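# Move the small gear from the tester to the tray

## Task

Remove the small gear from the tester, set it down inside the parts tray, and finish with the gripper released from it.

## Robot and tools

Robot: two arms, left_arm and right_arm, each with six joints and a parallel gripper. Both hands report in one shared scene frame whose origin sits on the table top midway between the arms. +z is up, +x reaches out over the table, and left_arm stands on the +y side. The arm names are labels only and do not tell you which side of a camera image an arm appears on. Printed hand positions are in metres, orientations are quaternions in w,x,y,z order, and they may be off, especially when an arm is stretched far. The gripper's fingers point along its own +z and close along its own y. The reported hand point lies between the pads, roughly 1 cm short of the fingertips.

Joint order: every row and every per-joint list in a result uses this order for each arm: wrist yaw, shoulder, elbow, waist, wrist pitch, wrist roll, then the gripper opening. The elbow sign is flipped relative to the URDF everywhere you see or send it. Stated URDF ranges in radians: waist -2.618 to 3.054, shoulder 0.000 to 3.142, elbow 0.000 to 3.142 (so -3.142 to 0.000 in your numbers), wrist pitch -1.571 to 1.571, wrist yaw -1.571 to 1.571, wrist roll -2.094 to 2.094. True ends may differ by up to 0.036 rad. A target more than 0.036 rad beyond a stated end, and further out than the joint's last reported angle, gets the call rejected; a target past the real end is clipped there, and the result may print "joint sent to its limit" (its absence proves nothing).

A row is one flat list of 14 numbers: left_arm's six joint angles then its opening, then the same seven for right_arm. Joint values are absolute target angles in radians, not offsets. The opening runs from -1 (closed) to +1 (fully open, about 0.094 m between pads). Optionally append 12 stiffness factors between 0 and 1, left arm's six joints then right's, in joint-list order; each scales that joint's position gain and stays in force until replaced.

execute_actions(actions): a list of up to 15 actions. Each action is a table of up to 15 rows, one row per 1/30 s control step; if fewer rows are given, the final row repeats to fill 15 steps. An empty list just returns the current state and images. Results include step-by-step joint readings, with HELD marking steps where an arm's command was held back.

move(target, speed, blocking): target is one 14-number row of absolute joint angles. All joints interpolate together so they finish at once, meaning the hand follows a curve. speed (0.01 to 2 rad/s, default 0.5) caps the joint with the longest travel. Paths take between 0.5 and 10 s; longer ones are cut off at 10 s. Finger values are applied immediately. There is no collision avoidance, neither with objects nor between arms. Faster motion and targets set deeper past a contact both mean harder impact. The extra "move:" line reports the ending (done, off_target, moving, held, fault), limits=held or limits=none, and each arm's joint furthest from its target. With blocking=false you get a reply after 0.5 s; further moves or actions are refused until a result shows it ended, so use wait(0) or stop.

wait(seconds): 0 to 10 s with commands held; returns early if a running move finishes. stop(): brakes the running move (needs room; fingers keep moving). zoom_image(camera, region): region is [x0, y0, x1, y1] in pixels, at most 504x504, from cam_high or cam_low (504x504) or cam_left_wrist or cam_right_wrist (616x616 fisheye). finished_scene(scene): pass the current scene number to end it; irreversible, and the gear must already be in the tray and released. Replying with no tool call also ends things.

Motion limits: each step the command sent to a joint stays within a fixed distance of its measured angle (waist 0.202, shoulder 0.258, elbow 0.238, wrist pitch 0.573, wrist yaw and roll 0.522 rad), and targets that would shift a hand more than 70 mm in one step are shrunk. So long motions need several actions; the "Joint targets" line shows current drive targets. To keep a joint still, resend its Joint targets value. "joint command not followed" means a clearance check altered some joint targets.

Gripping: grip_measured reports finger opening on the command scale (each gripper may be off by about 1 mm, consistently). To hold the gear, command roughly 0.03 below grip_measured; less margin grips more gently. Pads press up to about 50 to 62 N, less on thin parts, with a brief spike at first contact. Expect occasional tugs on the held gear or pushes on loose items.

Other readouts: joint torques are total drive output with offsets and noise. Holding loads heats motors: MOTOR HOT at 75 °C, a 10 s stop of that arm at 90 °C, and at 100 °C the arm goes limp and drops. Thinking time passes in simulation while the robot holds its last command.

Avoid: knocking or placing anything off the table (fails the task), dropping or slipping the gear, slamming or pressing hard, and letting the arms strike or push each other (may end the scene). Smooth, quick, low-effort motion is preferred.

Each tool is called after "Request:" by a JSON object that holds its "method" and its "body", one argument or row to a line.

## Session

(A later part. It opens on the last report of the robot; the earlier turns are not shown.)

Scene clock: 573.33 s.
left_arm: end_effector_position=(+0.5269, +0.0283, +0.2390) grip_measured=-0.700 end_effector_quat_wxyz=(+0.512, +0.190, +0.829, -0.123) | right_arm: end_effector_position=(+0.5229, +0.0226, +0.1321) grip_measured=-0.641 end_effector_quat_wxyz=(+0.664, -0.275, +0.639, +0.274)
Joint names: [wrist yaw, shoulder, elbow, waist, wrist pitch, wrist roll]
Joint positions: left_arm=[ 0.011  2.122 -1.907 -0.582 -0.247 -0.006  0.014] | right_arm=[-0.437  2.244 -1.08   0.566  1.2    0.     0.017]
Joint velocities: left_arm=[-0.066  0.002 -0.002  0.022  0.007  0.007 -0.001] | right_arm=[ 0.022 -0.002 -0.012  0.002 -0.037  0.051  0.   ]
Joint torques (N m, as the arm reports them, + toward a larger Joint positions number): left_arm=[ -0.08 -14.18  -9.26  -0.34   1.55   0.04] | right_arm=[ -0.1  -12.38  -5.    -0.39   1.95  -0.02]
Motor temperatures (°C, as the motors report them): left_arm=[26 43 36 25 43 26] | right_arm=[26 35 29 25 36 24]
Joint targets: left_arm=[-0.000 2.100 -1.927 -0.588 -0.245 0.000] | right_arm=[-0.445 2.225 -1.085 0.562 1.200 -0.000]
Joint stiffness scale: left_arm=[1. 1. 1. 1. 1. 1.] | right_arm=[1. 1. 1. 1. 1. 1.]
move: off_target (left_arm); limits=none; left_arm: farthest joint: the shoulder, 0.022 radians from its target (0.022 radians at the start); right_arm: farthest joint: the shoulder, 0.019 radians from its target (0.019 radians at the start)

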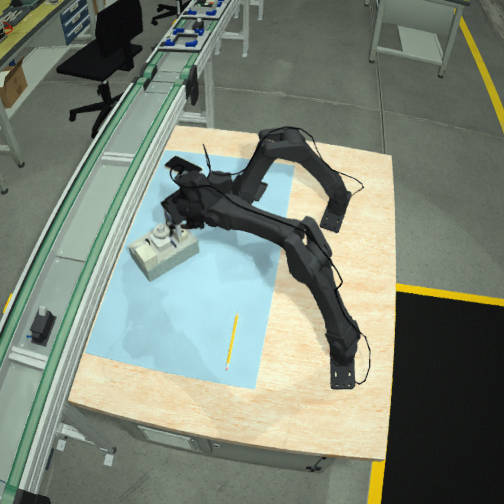

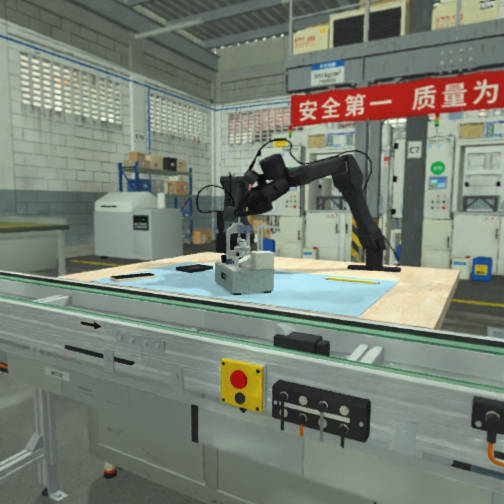

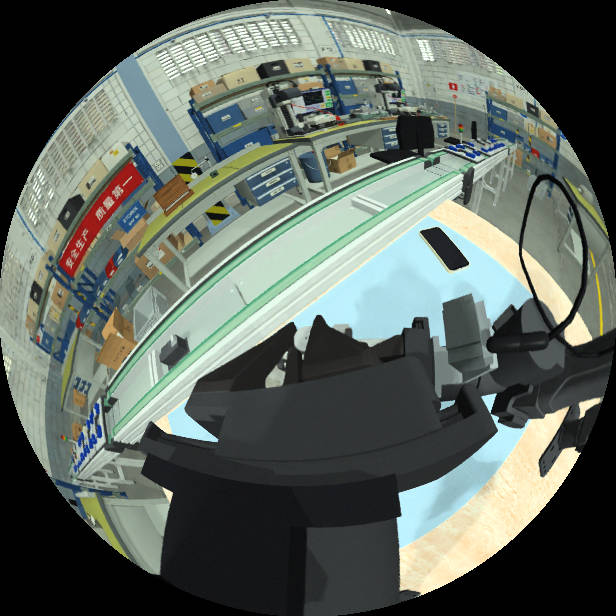

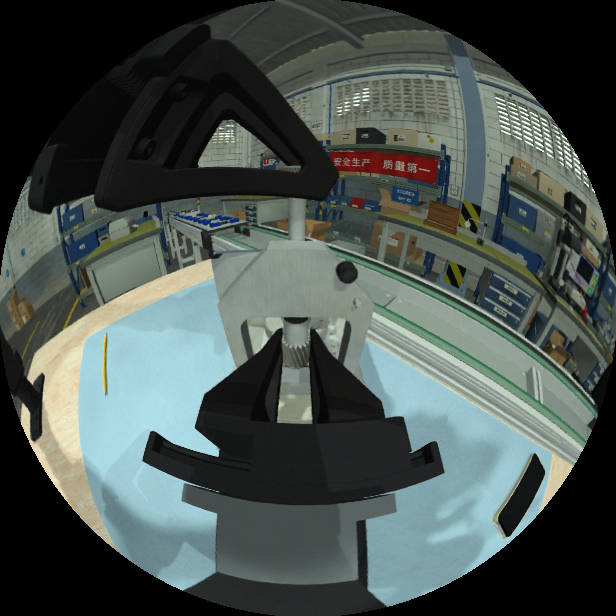

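Request:
{"method": "move", "body": {
  "target": [0, 2.105, -2.02, -0.588, -0.345, 0, -0.73, -0.445, 2.225, -1.085, 0.562, 1.2, 0, -0.68],
  "speed": 0.08
}}

Request:
{"method": "zoom_image", "body": {
  "camera": "cam_right_wrist",
  "region": [200, 120, 400, 400]
}}

Request:
{"method": "zoom_image", "body": {
  "camera": "cam_low",
  "region": [200, 180, 290, 270]
}}

Scene clock: 591.50 s.
left_arm: end_effector_position=(+0.5264, +0.0286, +0.2424) grip_measured=-0.700 end_effector_quat_wxyz=(+0.498, +0.191, +0.837, -0.120) | right_arm: end_effector_position=(+0.5228, +0.0227, +0.1321) grip_measured=-0.641 end_effector_quat_wxyz=(+0.664, -0.275, +0.639, +0.274)
Joint names: [wrist yaw, shoulder, elbow, waist, wrist pitch, wrist roll]
Joint positions: left_arm=[ 0.011  2.14  -1.977 -0.582 -0.333 -0.006  0.014] | right_arm=[-0.438  2.244 -1.08   0.566  1.2   -0.     0.017]
Joint velocities: left_arm=[ 0.037 -0.017 -0.007  0.007 -0.022 -0.037 -0.   ] | right_arm=[ 0.022  0.002 -0.002  0.007  0.007  0.007  0.   ]
Joint torques (N m, as the arm reports them, + toward a larger Joint positions number): left_arm=[ -0.07 -15.17 -10.67  -0.36   1.37   0.03] | right_arm=[ -0.11 -12.31  -4.88  -0.35   1.93  -0.02]
Motor temperatures (°C, as the motors report them): left_arm=[26 44 36 25 44 26] | right_arm=[26 35 29 25 36 24]
Joint targets: left_arm=[0.000 2.105 -2.020 -0.588 -0.345 0.000] | right_arm=[-0.445 2.225 -1.085 0.562 1.200 -0.000]
Joint stiffness scale: left_arm=[1. 1. 1. 1. 1. 1.] | right_arm=[1. 1. 1. 1. 1. 1.]
move: off_target (left_arm); limits=none; left_arm: farthest joint: the elbow, 0.043 radians from its target (0.113 radians at the start); right_arm: farthest joint: the shoulder, 0.019 radians from its target (0.019 radians at the start)

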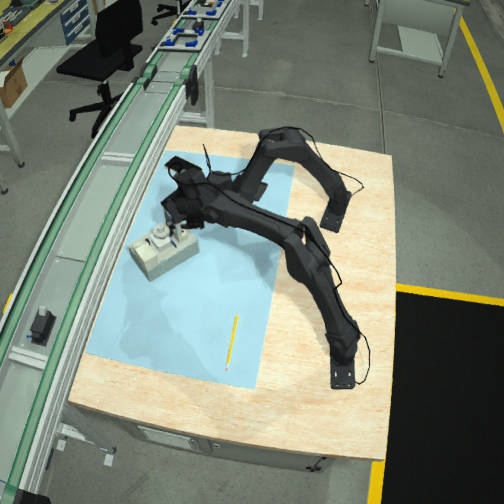

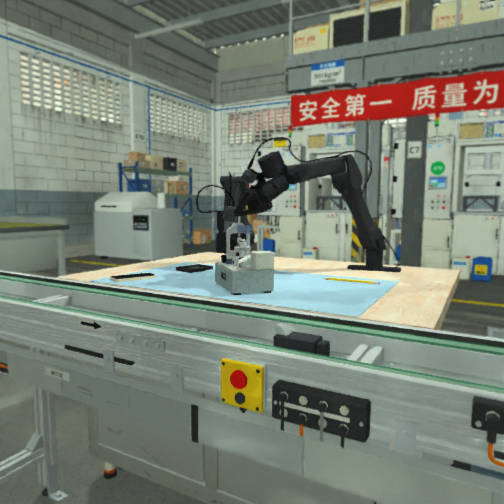

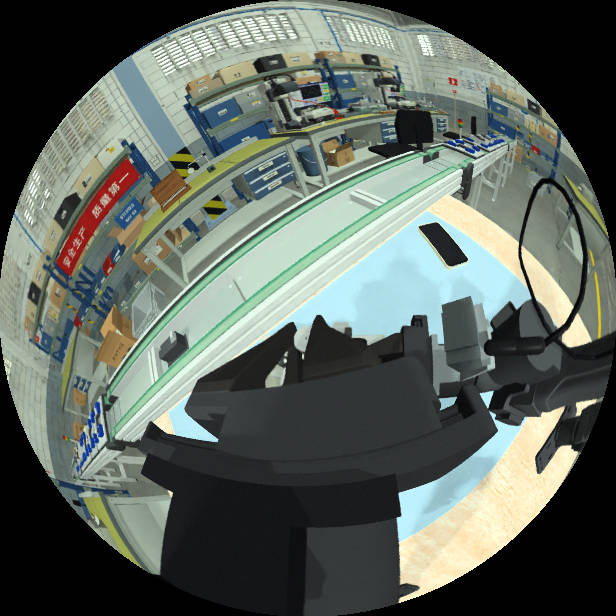

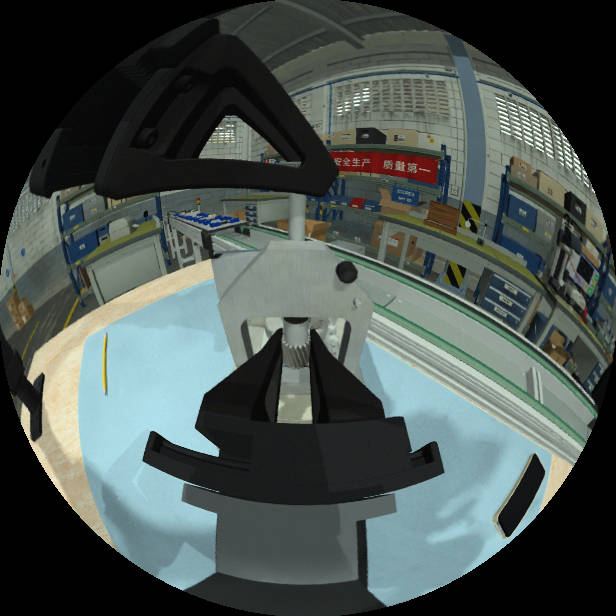

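Region (200, 120, 400, 400) of cam_right_wrist's 616x616 image, scaled by 1.800, with more detail than that image has; it fills the left 360 columns of this view, and the rest is white.

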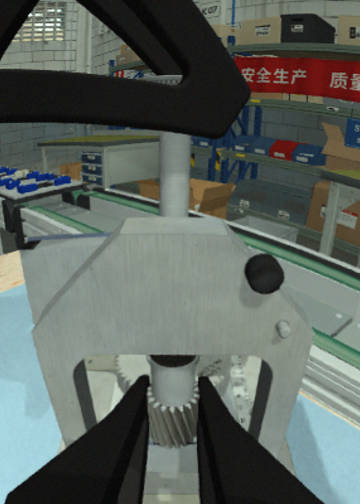

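Region (200, 180, 290, 270) of cam_low's 504x504 image, scaled by 5.600, with more detail than that image has.

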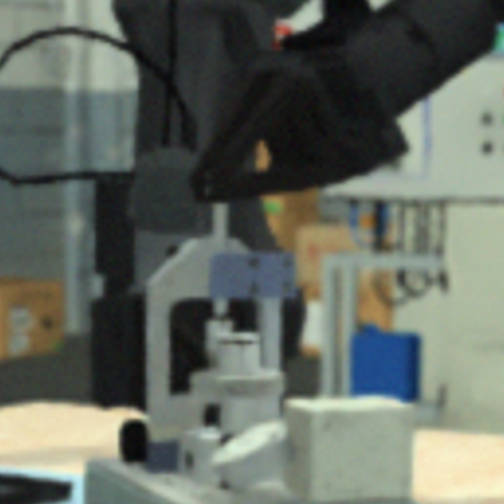

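Request:
{"method": "move", "body": {
  "target": [0, 2.07, -2.05, -0.588, -0.33, 0, -0.73, -0.445, 2.225, -1.085, 0.562, 1.2, 0, -0.68],
  "speed": 0.06
}}

Request:
{"method": "zoom_image", "body": {
  "camera": "cam_low",
  "region": [200, 180, 290, 270]
}}

Scene clock: 598.77 s.
left_arm: end_effector_position=(+0.5265, +0.0285, +0.2457) grip_measured=-0.700 end_effector_quat_wxyz=(+0.496, +0.192, +0.838, -0.120) | right_arm: end_effector_position=(+0.5228, +0.0227, +0.1321) grip_measured=-0.641 end_effector_quat_wxyz=(+0.664, -0.275, +0.639, +0.274)
Joint names: [wrist yaw, shoulder, elbow, waist, wrist pitch, wrist roll]
Joint positions: left_arm=[ 0.011  2.144 -2.001 -0.582 -0.356 -0.006  0.014] | right_arm=[-0.438  2.244 -1.08   0.566  1.199 -0.     0.017]
Joint velocities: left_arm=[ 0.051  0.012 -0.007 -0.007 -0.095  0.051  0.   ] | right_arm=[-0.11   0.012  0.012  0.002 -0.037 -0.022 -0.   ]
Joint torques (N m, as the arm reports them, + toward a larger Joint positions number): left_arm=[ -0.09 -18.64 -11.19  -0.36   1.76   0.03] | right_arm=[ -0.06 -12.16  -4.95  -0.39   1.94   0.  ]
Motor temperatures (°C, as the motors report them): left_arm=[26 45 37 25 43 26] | right_arm=[25 35 29 25 36 24]
Joint targets: left_arm=[-0.000 2.070 -2.050 -0.588 -0.330 -0.000] | right_arm=[-0.445 2.225 -1.085 0.562 1.200 0.000]
Joint stiffness scale: left_arm=[1. 1. 1. 1. 1. 1.] | right_arm=[1. 1. 1. 1. 1. 1.]
move: off_target (left_arm); limits=none; left_arm: farthest joint: the shoulder, 0.074 radians from its target (0.070 radians at the start); right_arm: farthest joint: the shoulder, 0.019 radians from its target (0.019 radians at the start)

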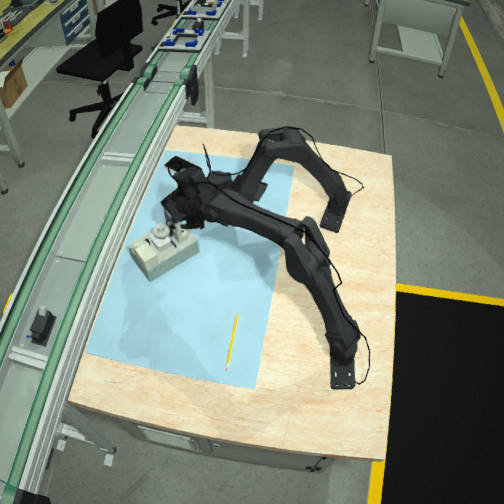

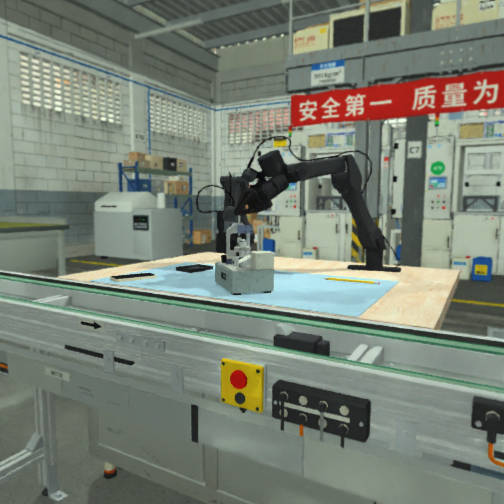

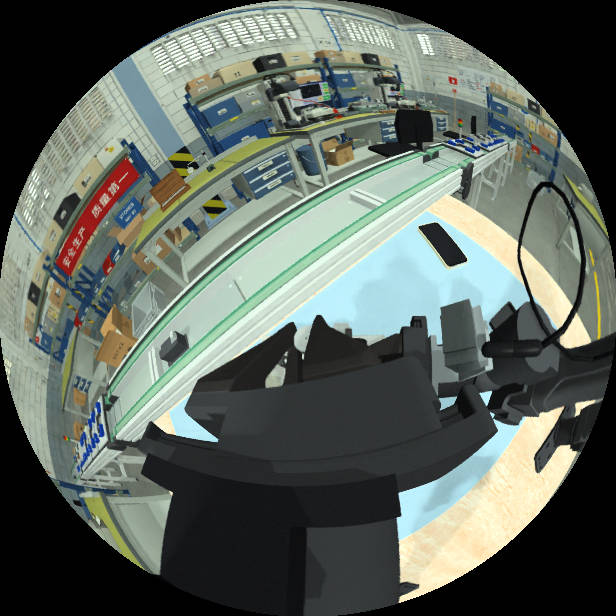

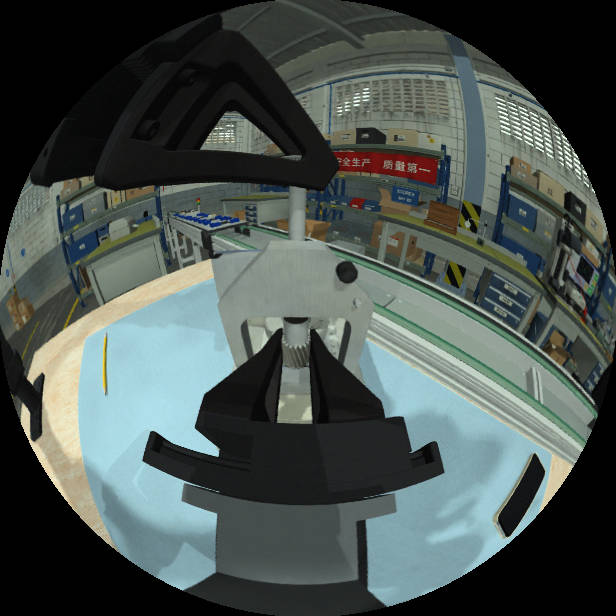

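Region (200, 180, 290, 270) of cam_low's 504x504 image, scaled by 5.600, with more detail than that image has.

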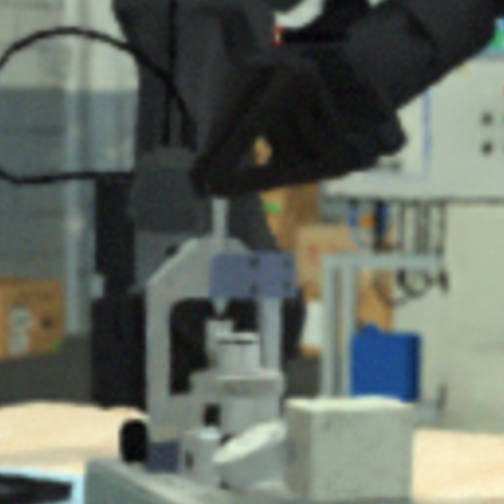

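Request:
{"method": "move", "body": {
  "target": [0, 2.08, -2.12, -0.588, -0.385, 0, -0.73, -0.445, 2.225, -1.085, 0.562, 1.2, 0, -0.68],
  "speed": 0.08
}}

Request:
{"method": "zoom_image", "body": {
  "camera": "cam_low",
  "region": [200, 180, 290, 270]
}}

Scene clock: 615.23 s.
left_arm: end_effector_position=(+0.5260, +0.0288, +0.2565) grip_measured=-0.700 end_effector_quat_wxyz=(+0.493, +0.192, +0.840, -0.119) | right_arm: end_effector_position=(+0.5228, +0.0227, +0.1321) grip_measured=-0.641 end_effector_quat_wxyz=(+0.664, -0.275, +0.639, +0.274)
Joint names: [wrist yaw, shoulder, elbow, waist, wrist pitch, wrist roll]
Joint positions: left_arm=[ 0.011  2.153 -2.062 -0.582 -0.416 -0.006  0.014] | right_arm=[-0.438  2.244 -1.08   0.566  1.199 -0.     0.017]
Joint velocities: left_arm=[ 0.022 -0.007  0.007 -0.012 -0.007 -0.022 -0.   ] | right_arm=[-0.051 -0.007  0.002  0.002  0.007  0.007  0.   ]
Joint torques (N m, as the arm reports them, + toward a larger Joint positions number): left_arm=[ -0.07 -18.54 -11.79  -0.49   1.81   0.05] | right_arm=[ -0.12 -12.42  -4.95  -0.51   1.95  -0.03]
Motor temperatures (°C, as the motors report them): left_arm=[26 49 38 25 45 26] | right_arm=[25 35 29 25 36 24]
Joint targets: left_arm=[0.000 2.080 -2.120 -0.588 -0.385 0.000] | right_arm=[-0.445 2.225 -1.085 0.562 1.200 0.000]
Joint stiffness scale: left_arm=[1. 1. 1. 1. 1. 1.] | right_arm=[1. 1. 1. 1. 1. 1.]
move: off_target (left_arm); limits=none; left_arm: farthest joint: the shoulder, 0.073 radians from its target (0.064 radians at the start); right_arm: farthest joint: the shoulder, 0.019 radians from its target (0.019 radians at the start)

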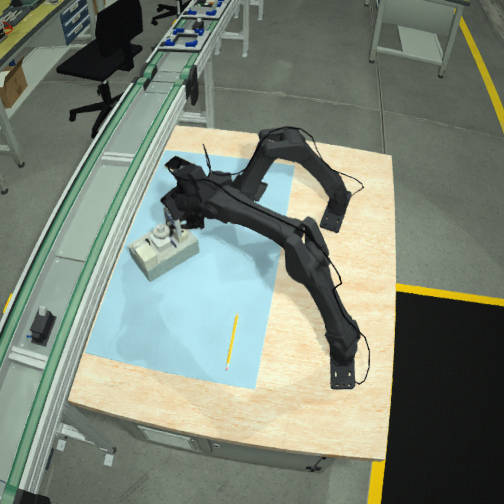

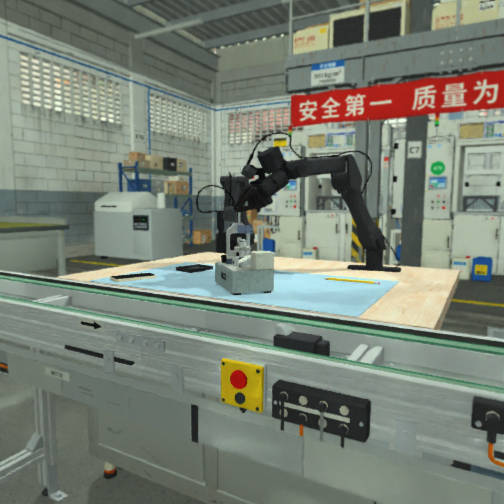

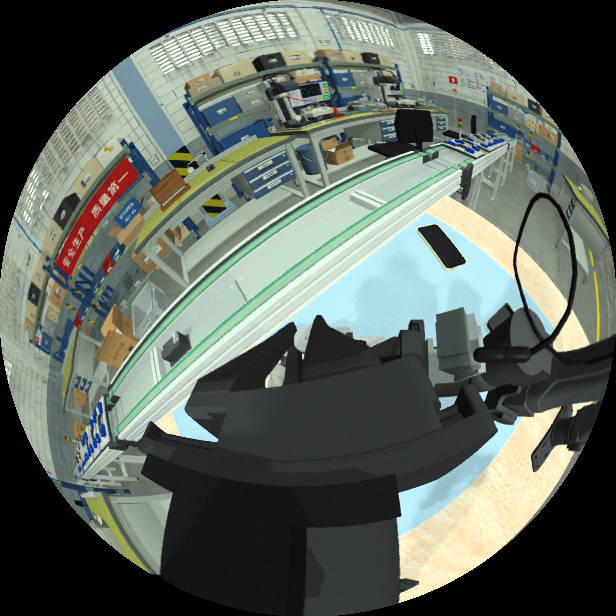

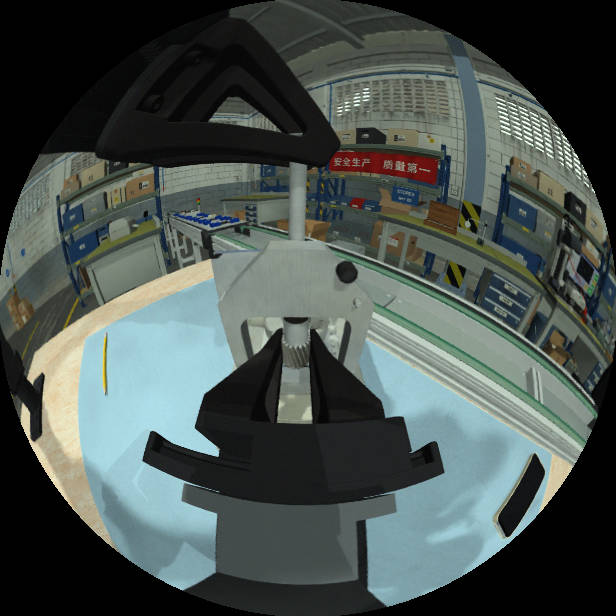

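Region (200, 180, 290, 270) of cam_low's 504x504 image, scaled by 5.600, with more detail than that image has.

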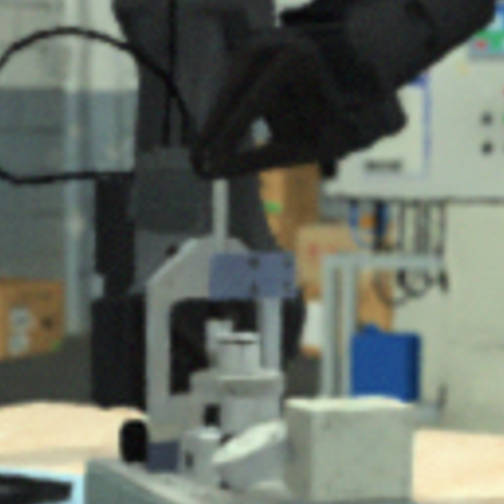

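Request:
{"method": "move", "body": {
  "target": [0, 2.08, -2.12, -0.588, -0.385, 0, -0.73, -0.445, 2.184, -1.085, 0.562, 1.165, 0, -0.68],
  "speed": 0.06
}}

Request:
{"method": "zoom_image", "body": {
  "camera": "cam_right_wrist",
  "region": [200, 200, 400, 440]
}}

Request:
{"method": "zoom_image", "body": {
  "camera": "cam_low",
  "region": [200, 180, 290, 270]
}}

Scene clock: 625.43 s.
left_arm: end_effector_position=(+0.5264, +0.0286, +0.2495) grip_measured=-0.700 end_effector_quat_wxyz=(+0.486, +0.193, +0.844, -0.118) | right_arm: end_effector_position=(+0.5228, +0.0227, +0.1332) grip_measured=-0.641 end_effector_quat_wxyz=(+0.657, -0.275, +0.646, +0.274)
Joint names: [wrist yaw, shoulder, elbow, waist, wrist pitch, wrist roll]
Joint positions: left_arm=[ 0.011  2.162 -2.065 -0.582 -0.425 -0.006  0.014] | right_arm=[-0.438  2.226 -1.08   0.566  1.162 -0.001  0.017]
Joint velocities: left_arm=[-0.022 -0.002  0.007 -0.007 -0.007  0.007 -0.   ] | right_arm=[-0.037 -0.002  0.002  0.002  0.037 -0.037  0.   ]
Joint torques (N m, as the arm reports them, + toward a larger Joint positions number): left_arm=[ -0.08 -19.12 -11.61  -0.37   1.87   0.05] | right_arm=[ -0.11 -13.96  -4.92  -0.37   2.03   0.04]
Motor temperatures (°C, as the motors report them): left_arm=[26 50 38 25 46 26] | right_arm=[25 36 29 25 36 24]
Joint targets: left_arm=[0.000 2.084 -2.117 -0.588 -0.387 -0.000] | right_arm=[-0.445 2.184 -1.085 0.562 1.165 -0.000]
Joint stiffness scale: left_arm=[1. 1. 1. 1. 1. 1.] | right_arm=[1. 1. 1. 1. 1. 1.]
move: off_target (left_arm, right_arm); limits=none; left_arm: farthest joint: the shoulder, 0.082 radians from its target (0.073 radians at the start); right_arm: farthest joint: the shoulder, 0.042 radians from its target (0.060 radians at the start)

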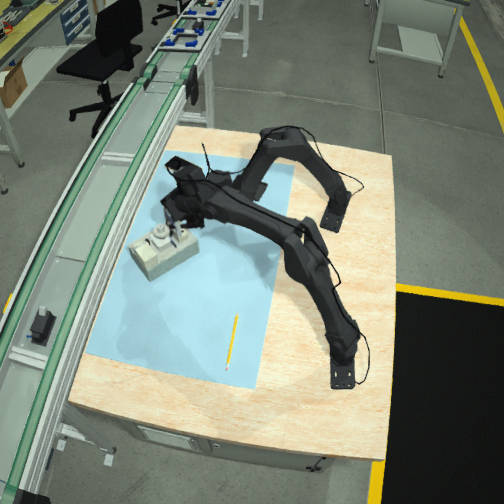

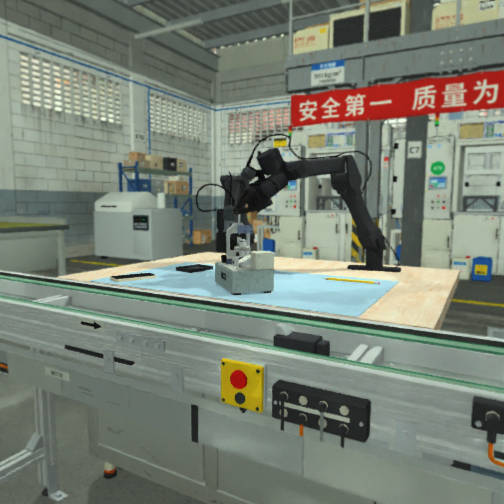

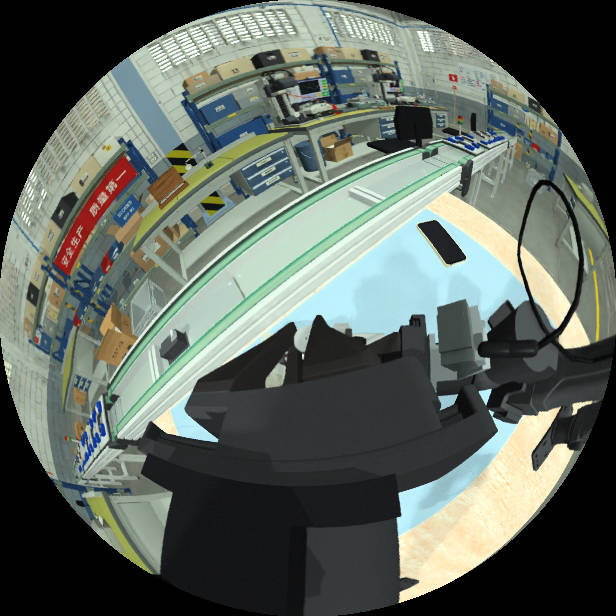

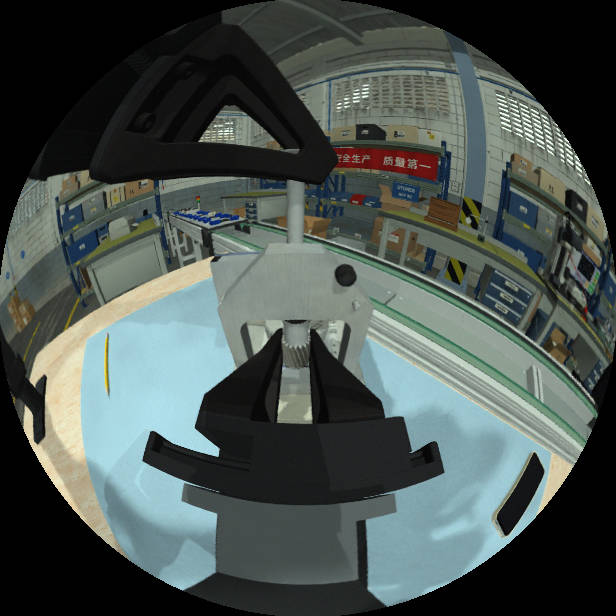

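Region (200, 200, 400, 440) of cam_right_wrist's 616x616 image, scaled by 2.100, with more detail than that image has.

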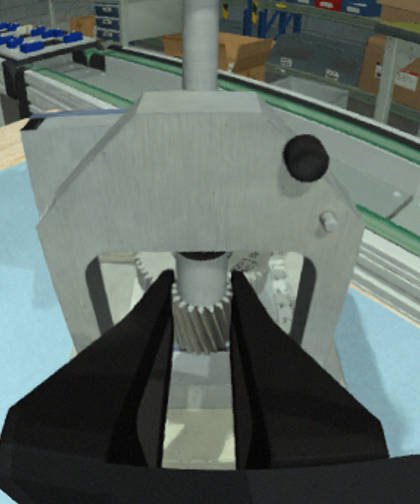

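Region (200, 180, 290, 270) of cam_low's 504x504 image, scaled by 5.600, with more detail than that image has.

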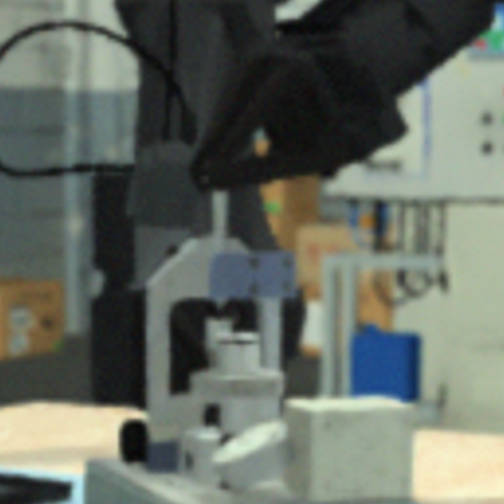

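Request:
{"method": "execute_actions", "body": {
  "actions": [
    [[0, 2.10, -2.14, -0.588, -0.44, 0, -0.73, -0.445, 2.184, -1.085, 0.562, 1.165, 0, -0.68]],
    [[0, 2.10, -2.15, -0.588, -0.45, 0, -0.73, -0.445, 2.184, -1.085, 0.562, 1.165, 0, -0.68]],
    [[0, 2.10, -2.15, -0.588, -0.45, 0, -0.73, -0.445, 2.182, -1.085, 0.562, 1.18, 0, -0.68]],
    [[0, 2.10, -2.15, -0.588, -0.45, 0, -0.73, -0.445, 2.18, -1.085, 0.562, 1.2, 0, -0.68]]
  ]
}}

Request:
{"method": "zoom_image", "body": {
  "camera": "cam_low",
  "region": [200, 180, 290, 270]
}}

Request:
{"method": "zoom_image", "body": {
  "camera": "cam_right_wrist",
  "region": [200, 200, 400, 440]
}}

Scene clock: 640.57 s.
left_arm: end_effector_position=(+0.5257, +0.0290, +0.2574) grip_measured=-0.700 end_effector_quat_wxyz=(+0.488, +0.193, +0.843, -0.118) | right_arm: end_effector_position=(+0.5227, +0.0227, +0.1335) grip_measured=-0.641 end_effector_quat_wxyz=(+0.658, -0.275, +0.645, +0.274)
Joint names: [wrist yaw, shoulder, elbow, waist, wrist pitch, wrist roll]
Joint positions: left_arm=[ 0.011  2.162 -2.094 -0.582 -0.451 -0.006  0.014] | right_arm=[-0.438  2.226 -1.08   0.566  1.163 -0.001  0.017]
Joint velocities: left_arm=[ 0.007 -0.012 -0.022 -0.002  0.037 -0.007  0.001] | right_arm=[-0.022 -0.007  0.007  0.007 -0.007  0.051 -0.   ]
Joint torques (N m, as the arm reports them, + toward a larger Joint positions number): left_arm=[ -0.06 -17.78 -11.62  -0.33   1.52   0.02] | right_arm=[ -0.11 -14.41  -5.02  -0.34   2.34   0.04]
Motor temperatures (°C, as the motors report them): left_arm=[26 52 39 25 47 26] | right_arm=[25 37 29 25 36 24]
Joint targets: left_arm=[0.000 2.100 -2.150 -0.588 -0.450 0.000] | right_arm=[-0.445 2.180 -1.085 0.562 1.200 -0.000]
Joint stiffness scale: left_arm=[1. 1. 1. 1. 1. 1.] | right_arm=[1. 1. 1. 1. 1. 1.]
Step readings (joint positions; steps 1 to 15: 1st action; 16 to 30: 2nd action; 31 to 45: 3rd action; 46 to 60: 4th action):
0: left_arm=[0.011 2.162 -2.065 -0.582 -0.425 -0.006] | right_arm=[-0.438 2.226 -1.080 0.566 1.162 -0.001]
1: left_arm=[0.011 2.162 -2.070 -0.582 -0.431 -0.006] | right_arm=[-0.438 2.226 -1.080 0.566 1.162 -0.001]
2: left_arm=[0.011 2.162 -2.075 -0.582 -0.436 -0.006] | right_arm=[-0.438 2.226 -1.080 0.566 1.162 -0.001]
4: left_arm=[0.011 2.162 -2.084 -0.582 -0.442 -0.006] | right_arm=[-0.438 2.226 -1.080 0.566 1.162 -0.001]
8: left_arm=[0.011 2.162 -2.088 -0.582 -0.445 -0.006] | right_arm=[-0.438 2.226 -1.080 0.566 1.162 -0.001]
15: left_arm=[0.011 2.162 -2.088 -0.582 -0.445 -0.006] | right_arm=[-0.438 2.226 -1.080 0.566 1.162 -0.001]
16: left_arm=[0.011 2.162 -2.090 -0.582 -0.447 -0.006] | right_arm=[-0.438 2.226 -1.080 0.566 1.162 -0.001]
17: left_arm=[0.011 2.162 -2.091 -0.582 -0.449 -0.006] | right_arm=[-0.438 2.226 -1.080 0.566 1.162 -0.001]
19: left_arm=[0.011 2.162 -2.093 -0.582 -0.450 -0.006] | right_arm=[-0.438 2.226 -1.080 0.566 1.162 -0.001]
23: left_arm=[0.011 2.162 -2.094 -0.582 -0.451 -0.006] | right_arm=[-0.438 2.226 -1.080 0.566 1.162 -0.001]
30: left_arm=[0.011 2.162 -2.094 -0.582 -0.451 -0.006] | right_arm=[-0.438 2.226 -1.080 0.566 1.162 -0.001]
31: left_arm=[0.011 2.162 -2.094 -0.582 -0.451 -0.006] | right_arm=[-0.438 2.226 -1.080 0.566 1.162 -0.001]
32: left_arm=[0.011 2.162 -2.094 -0.582 -0.451 -0.006] | right_arm=[-0.438 2.226 -1.080 0.566 1.162 -0.001]
34: left_arm=[0.011 2.162 -2.094 -0.582 -0.451 -0.006] | right_arm=[-0.438 2.226 -1.080 0.566 1.162 -0.001]
38: left_arm=[0.011 2.162 -2.094 -0.582 -0.451 -0.006] | right_arm=[-0.438 2.226 -1.080 0.566 1.162 -0.001]
45: left_arm=[0.011 2.162 -2.094 -0.582 -0.451 -0.006] | right_arm=[-0.438 2.226 -1.080 0.566 1.162 -0.001]
46: left_arm=[0.011 2.162 -2.094 -0.582 -0.451 -0.006] | right_arm=[-0.438 2.226 -1.080 0.566 1.163 -0.001]
47: left_arm=[0.011 2.162 -2.094 -0.582 -0.451 -0.006] | right_arm=[-0.438 2.226 -1.080 0.566 1.163 -0.001]
49: left_arm=[0.011 2.162 -2.094 -0.582 -0.451 -0.006] | right_arm=[-0.438 2.226 -1.080 0.566 1.163 -0.001]
53: left_arm=[0.011 2.162 -2.094 -0.582 -0.451 -0.006] | right_arm=[-0.438 2.226 -1.080 0.566 1.163 -0.001]
60: Joint positions above

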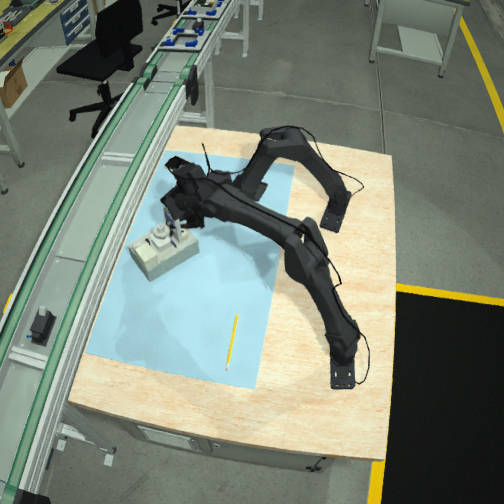

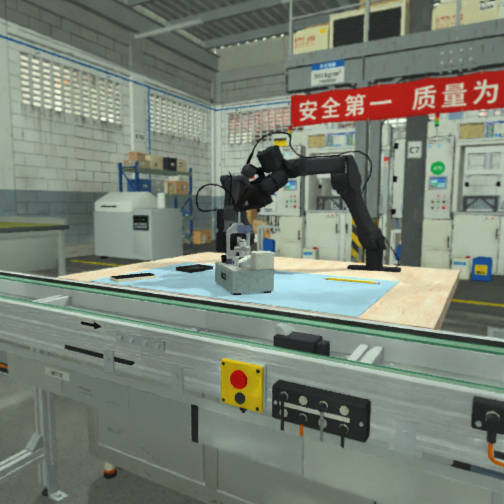

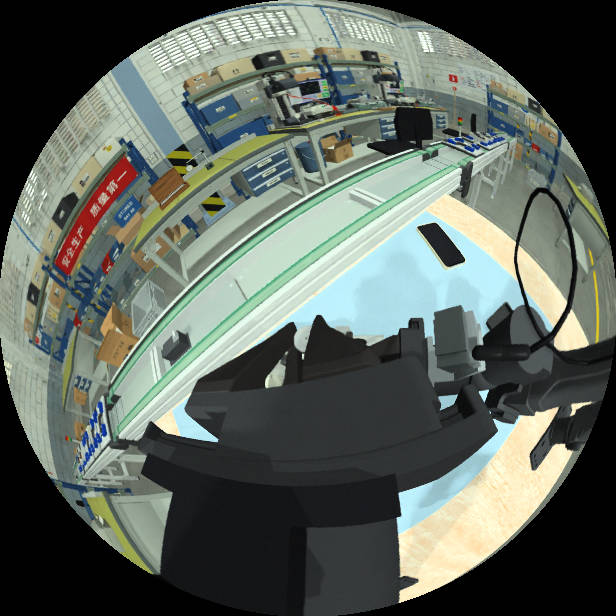

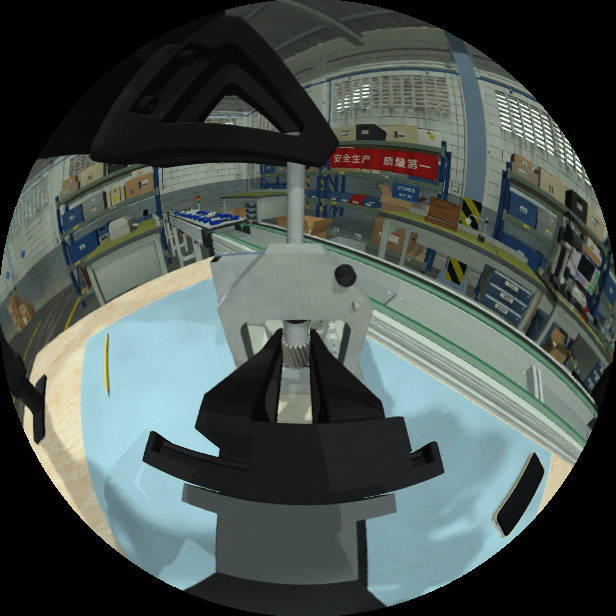

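Region (200, 180, 290, 270) of cam_low's 504x504 image, scaled by 5.600, with more detail than that image has.

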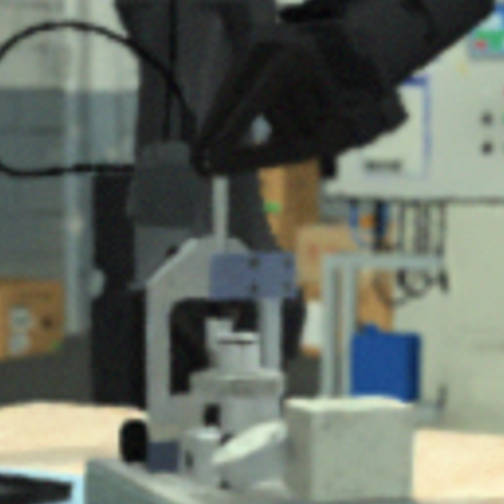

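Region (200, 200, 400, 440) of cam_right_wrist's 616x616 image, scaled by 2.100, with more detail than that image has.

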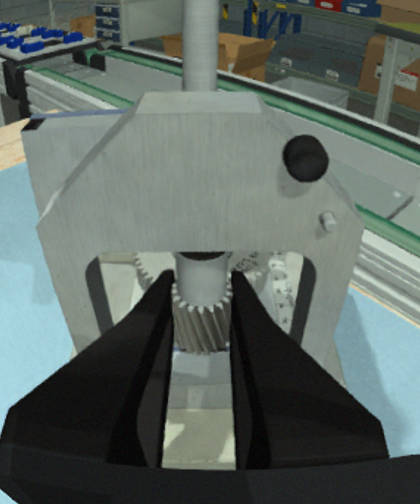

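Request:
{"method": "execute_actions", "body": {
  "actions": []
}}

Scene clock: 663.83 s.
left_arm: end_effector_position=(+0.5257, +0.0290, +0.2574) grip_measured=-0.700 end_effector_quat_wxyz=(+0.488, +0.193, +0.843, -0.118) | right_arm: end_effector_position=(+0.5227, +0.0227, +0.1335) grip_measured=-0.641 end_effector_quat_wxyz=(+0.658, -0.275, +0.645, +0.274)
Joint names: [wrist yaw, shoulder, elbow, waist, wrist pitch, wrist roll]
Joint positions: left_arm=[ 0.011  2.162 -2.094 -0.582 -0.451 -0.006  0.014] | right_arm=[-0.438  2.226 -1.08   0.566  1.163 -0.001  0.017]
Joint velocities: left_arm=[-0.037  0.007 -0.007 -0.012  0.007 -0.007 -0.   ] | right_arm=[ 0.022  0.002  0.007 -0.017 -0.007  0.007  0.   ]
Joint torques (N m, as the arm reports them, + toward a larger Joint positions number): left_arm=[ -0.09 -17.64 -11.71  -0.38   1.52   0.04] | right_arm=[ -0.1  -14.34  -4.83  -0.34   2.36   0.  ]
Motor temperatures (°C, as the motors report them): left_arm=[26 52 40 25 46 26] | right_arm=[25 38 29 25 38 24]
Joint targets: left_arm=[0.000 2.100 -2.150 -0.588 -0.450 -0.000] | right_arm=[-0.445 2.180 -1.085 0.562 1.200 -0.000]
Joint stiffness scale: left_arm=[1. 1. 1. 1. 1. 1.] | right_arm=[1. 1. 1. 1. 1. 1.]

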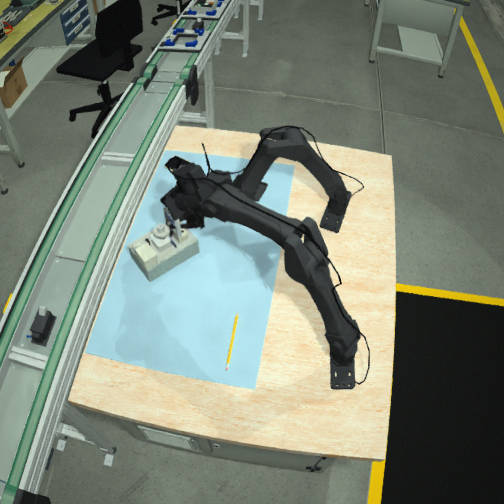

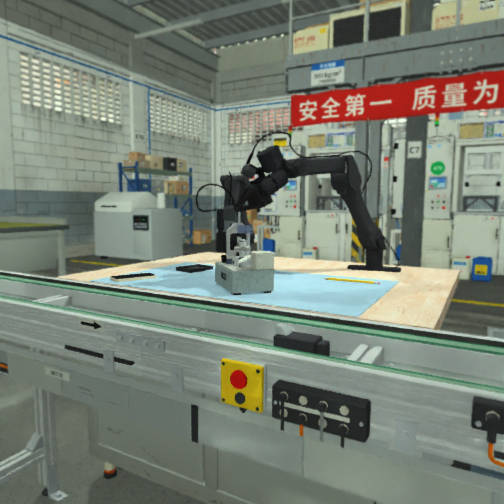

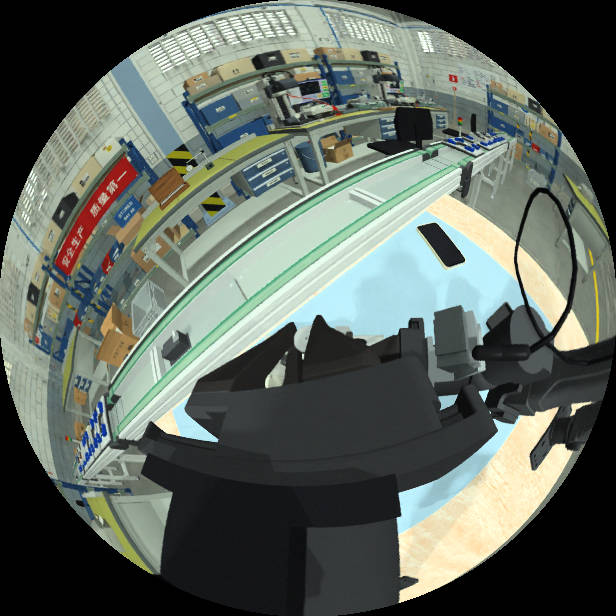

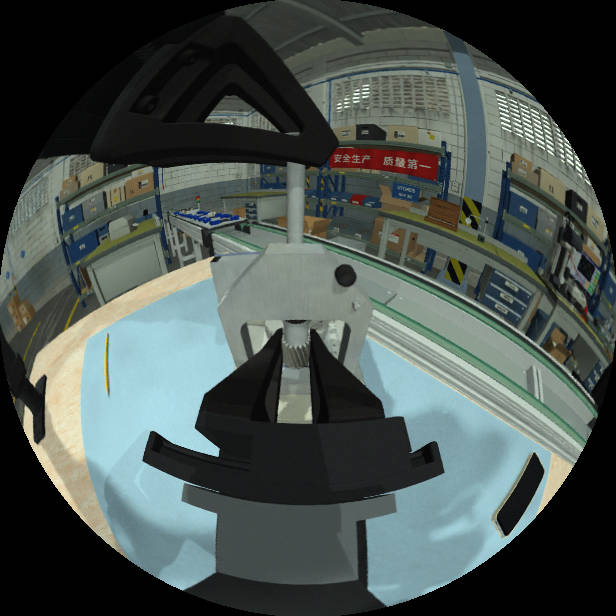

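Request:
{"method": "execute_actions", "body": {
  "actions": [
    [[0, 2.10, -2.15, -0.588, -0.45, 0, -0.73,  -0.445, 2.16, -1.09, 0.562, 1.19, 0, -0.68]],
    [[0, 2.10, -2.15, -0.588, -0.45, 0, -0.73,  -0.445, 2.16, -1.09, 0.562, 1.19, 0, -0.68]]
  ]
}}

Scene clock: 674.40 s.
left_arm: end_effector_position=(+0.5257, +0.0290, +0.2574) grip_measured=-0.700 end_effector_quat_wxyz=(+0.488, +0.193, +0.843, -0.118) | right_arm: end_effector_position=(+0.5229, +0.0218, +0.1415) grip_measured=-0.641 end_effector_quat_wxyz=(+0.661, -0.275, +0.642, +0.274)
Joint names: [wrist yaw, shoulder, elbow, waist, wrist pitch, wrist roll]
Joint positions: left_arm=[ 0.011  2.162 -2.094 -0.582 -0.451 -0.006  0.014] | right_arm=[-0.439  2.207 -1.08   0.564  1.153 -0.001  0.017]
Joint velocities: left_arm=[ 0.007 -0.032  0.017 -0.017 -0.081 -0.007 -0.   ] | right_arm=[-0.007 -0.012  0.022  0.012  0.037  0.007  0.   ]
Joint torques (N m, as the arm reports them, + toward a larger Joint positions number): left_arm=[ -0.06 -17.78 -11.57  -0.4    1.5    0.03] | right_arm=[ -0.08 -14.34  -5.51  -0.3    2.35   0.  ]
Motor temperatures (°C, as the motors report them): left_arm=[26 53 40 25 46 26] | right_arm=[25 38 29 25 39 24]
Joint targets: left_arm=[-0.000 2.100 -2.150 -0.588 -0.450 0.000] | right_arm=[-0.445 2.160 -1.090 0.562 1.190 -0.000]
Joint stiffness scale: left_arm=[1. 1. 1. 1. 1. 1.] | right_arm=[1. 1. 1. 1. 1. 1.]
Step readings (joint positions; steps 1 to 15: 1st action; 16 to 30: 2nd action):
0: left_arm=[0.011 2.162 -2.094 -0.582 -0.451 -0.006] | right_arm=[-0.438 2.226 -1.080 0.566 1.163 -0.001]
1: left_arm=[0.011 2.162 -2.094 -0.582 -0.451 -0.006] | right_arm=[-0.438 2.224 -1.080 0.566 1.162 -0.001]
2: left_arm=[0.011 2.162 -2.094 -0.582 -0.451 -0.006] | right_arm=[-0.438 2.220 -1.080 0.566 1.159 -0.001]
4: left_arm=[0.011 2.162 -2.094 -0.582 -0.451 -0.006] | right_arm=[-0.438 2.215 -1.080 0.565 1.154 -0.001]
8: left_arm=[0.011 2.162 -2.094 -0.582 -0.451 -0.006] | right_arm=[-0.439 2.208 -1.080 0.564 1.153 -0.001]
15: left_arm=[0.011 2.162 -2.094 -0.582 -0.451 -0.006] | right_arm=[-0.439 2.207 -1.080 0.564 1.153 -0.001]
16: left_arm=[0.011 2.162 -2.094 -0.582 -0.451 -0.006] | right_arm=[-0.439 2.207 -1.080 0.564 1.153 -0.001]
17: left_arm=[0.011 2.162 -2.094 -0.582 -0.451 -0.006] | right_arm=[-0.439 2.207 -1.080 0.564 1.153 -0.001]
19: left_arm=[0.011 2.162 -2.094 -0.582 -0.451 -0.006] | right_arm=[-0.439 2.207 -1.080 0.564 1.153 -0.001]
23: left_arm=[0.011 2.162 -2.094 -0.582 -0.451 -0.006] | right_arm=[-0.439 2.207 -1.080 0.564 1.153 -0.001]
30: Joint positions above

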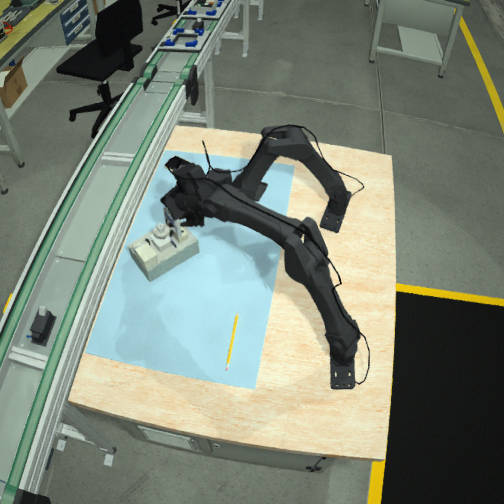

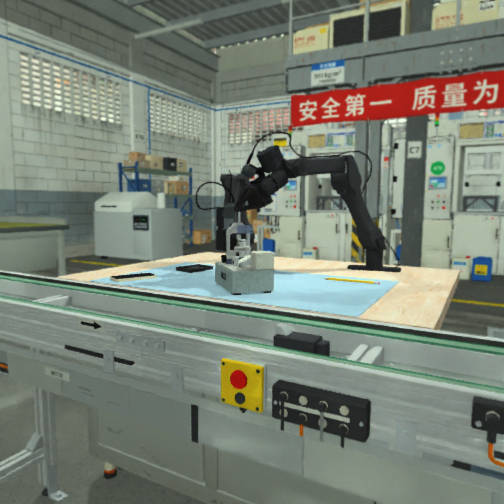

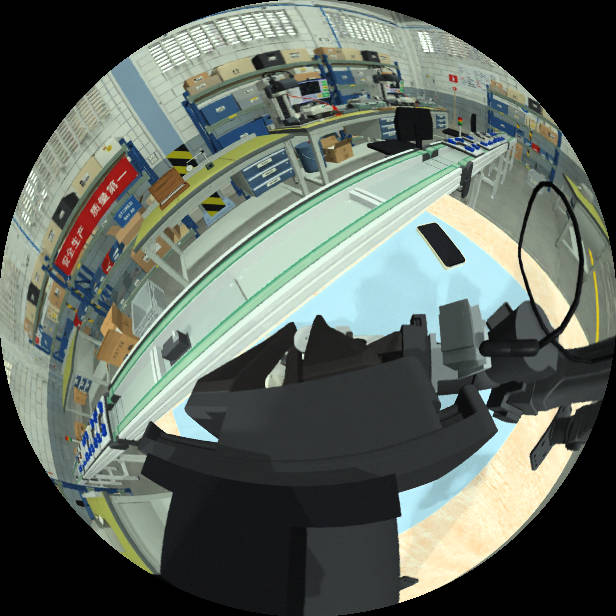

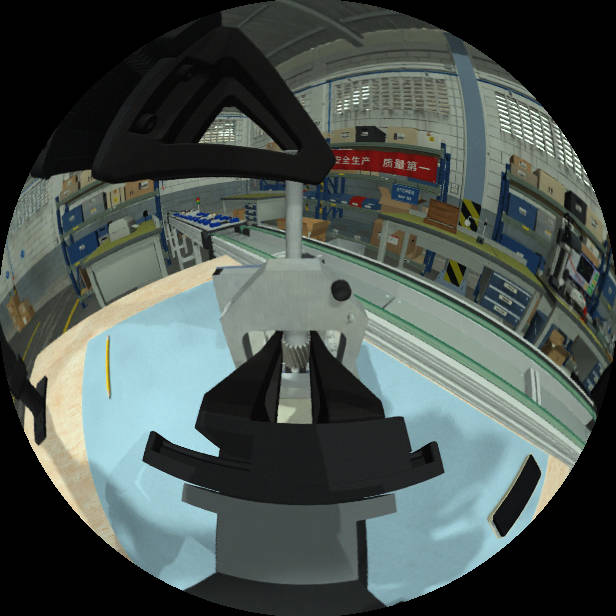

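Request:
{"method": "zoom_image", "body": {
  "camera": "cam_right_wrist",
  "region": [200, 260, 400, 430]
}}

Region (200, 260, 400, 430) of cam_right_wrist's 616x616 image, scaled by 2.520, with more detail than that image has; it fills the top 428 rows of this view, and the rest is white.

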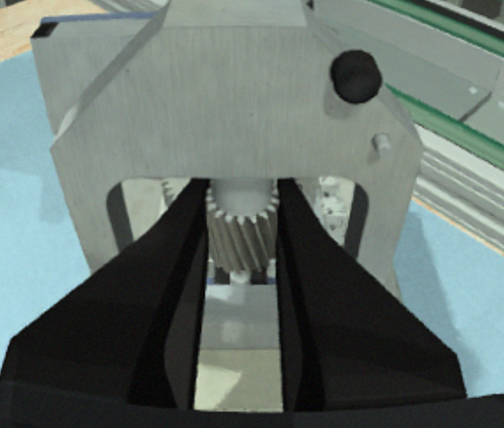

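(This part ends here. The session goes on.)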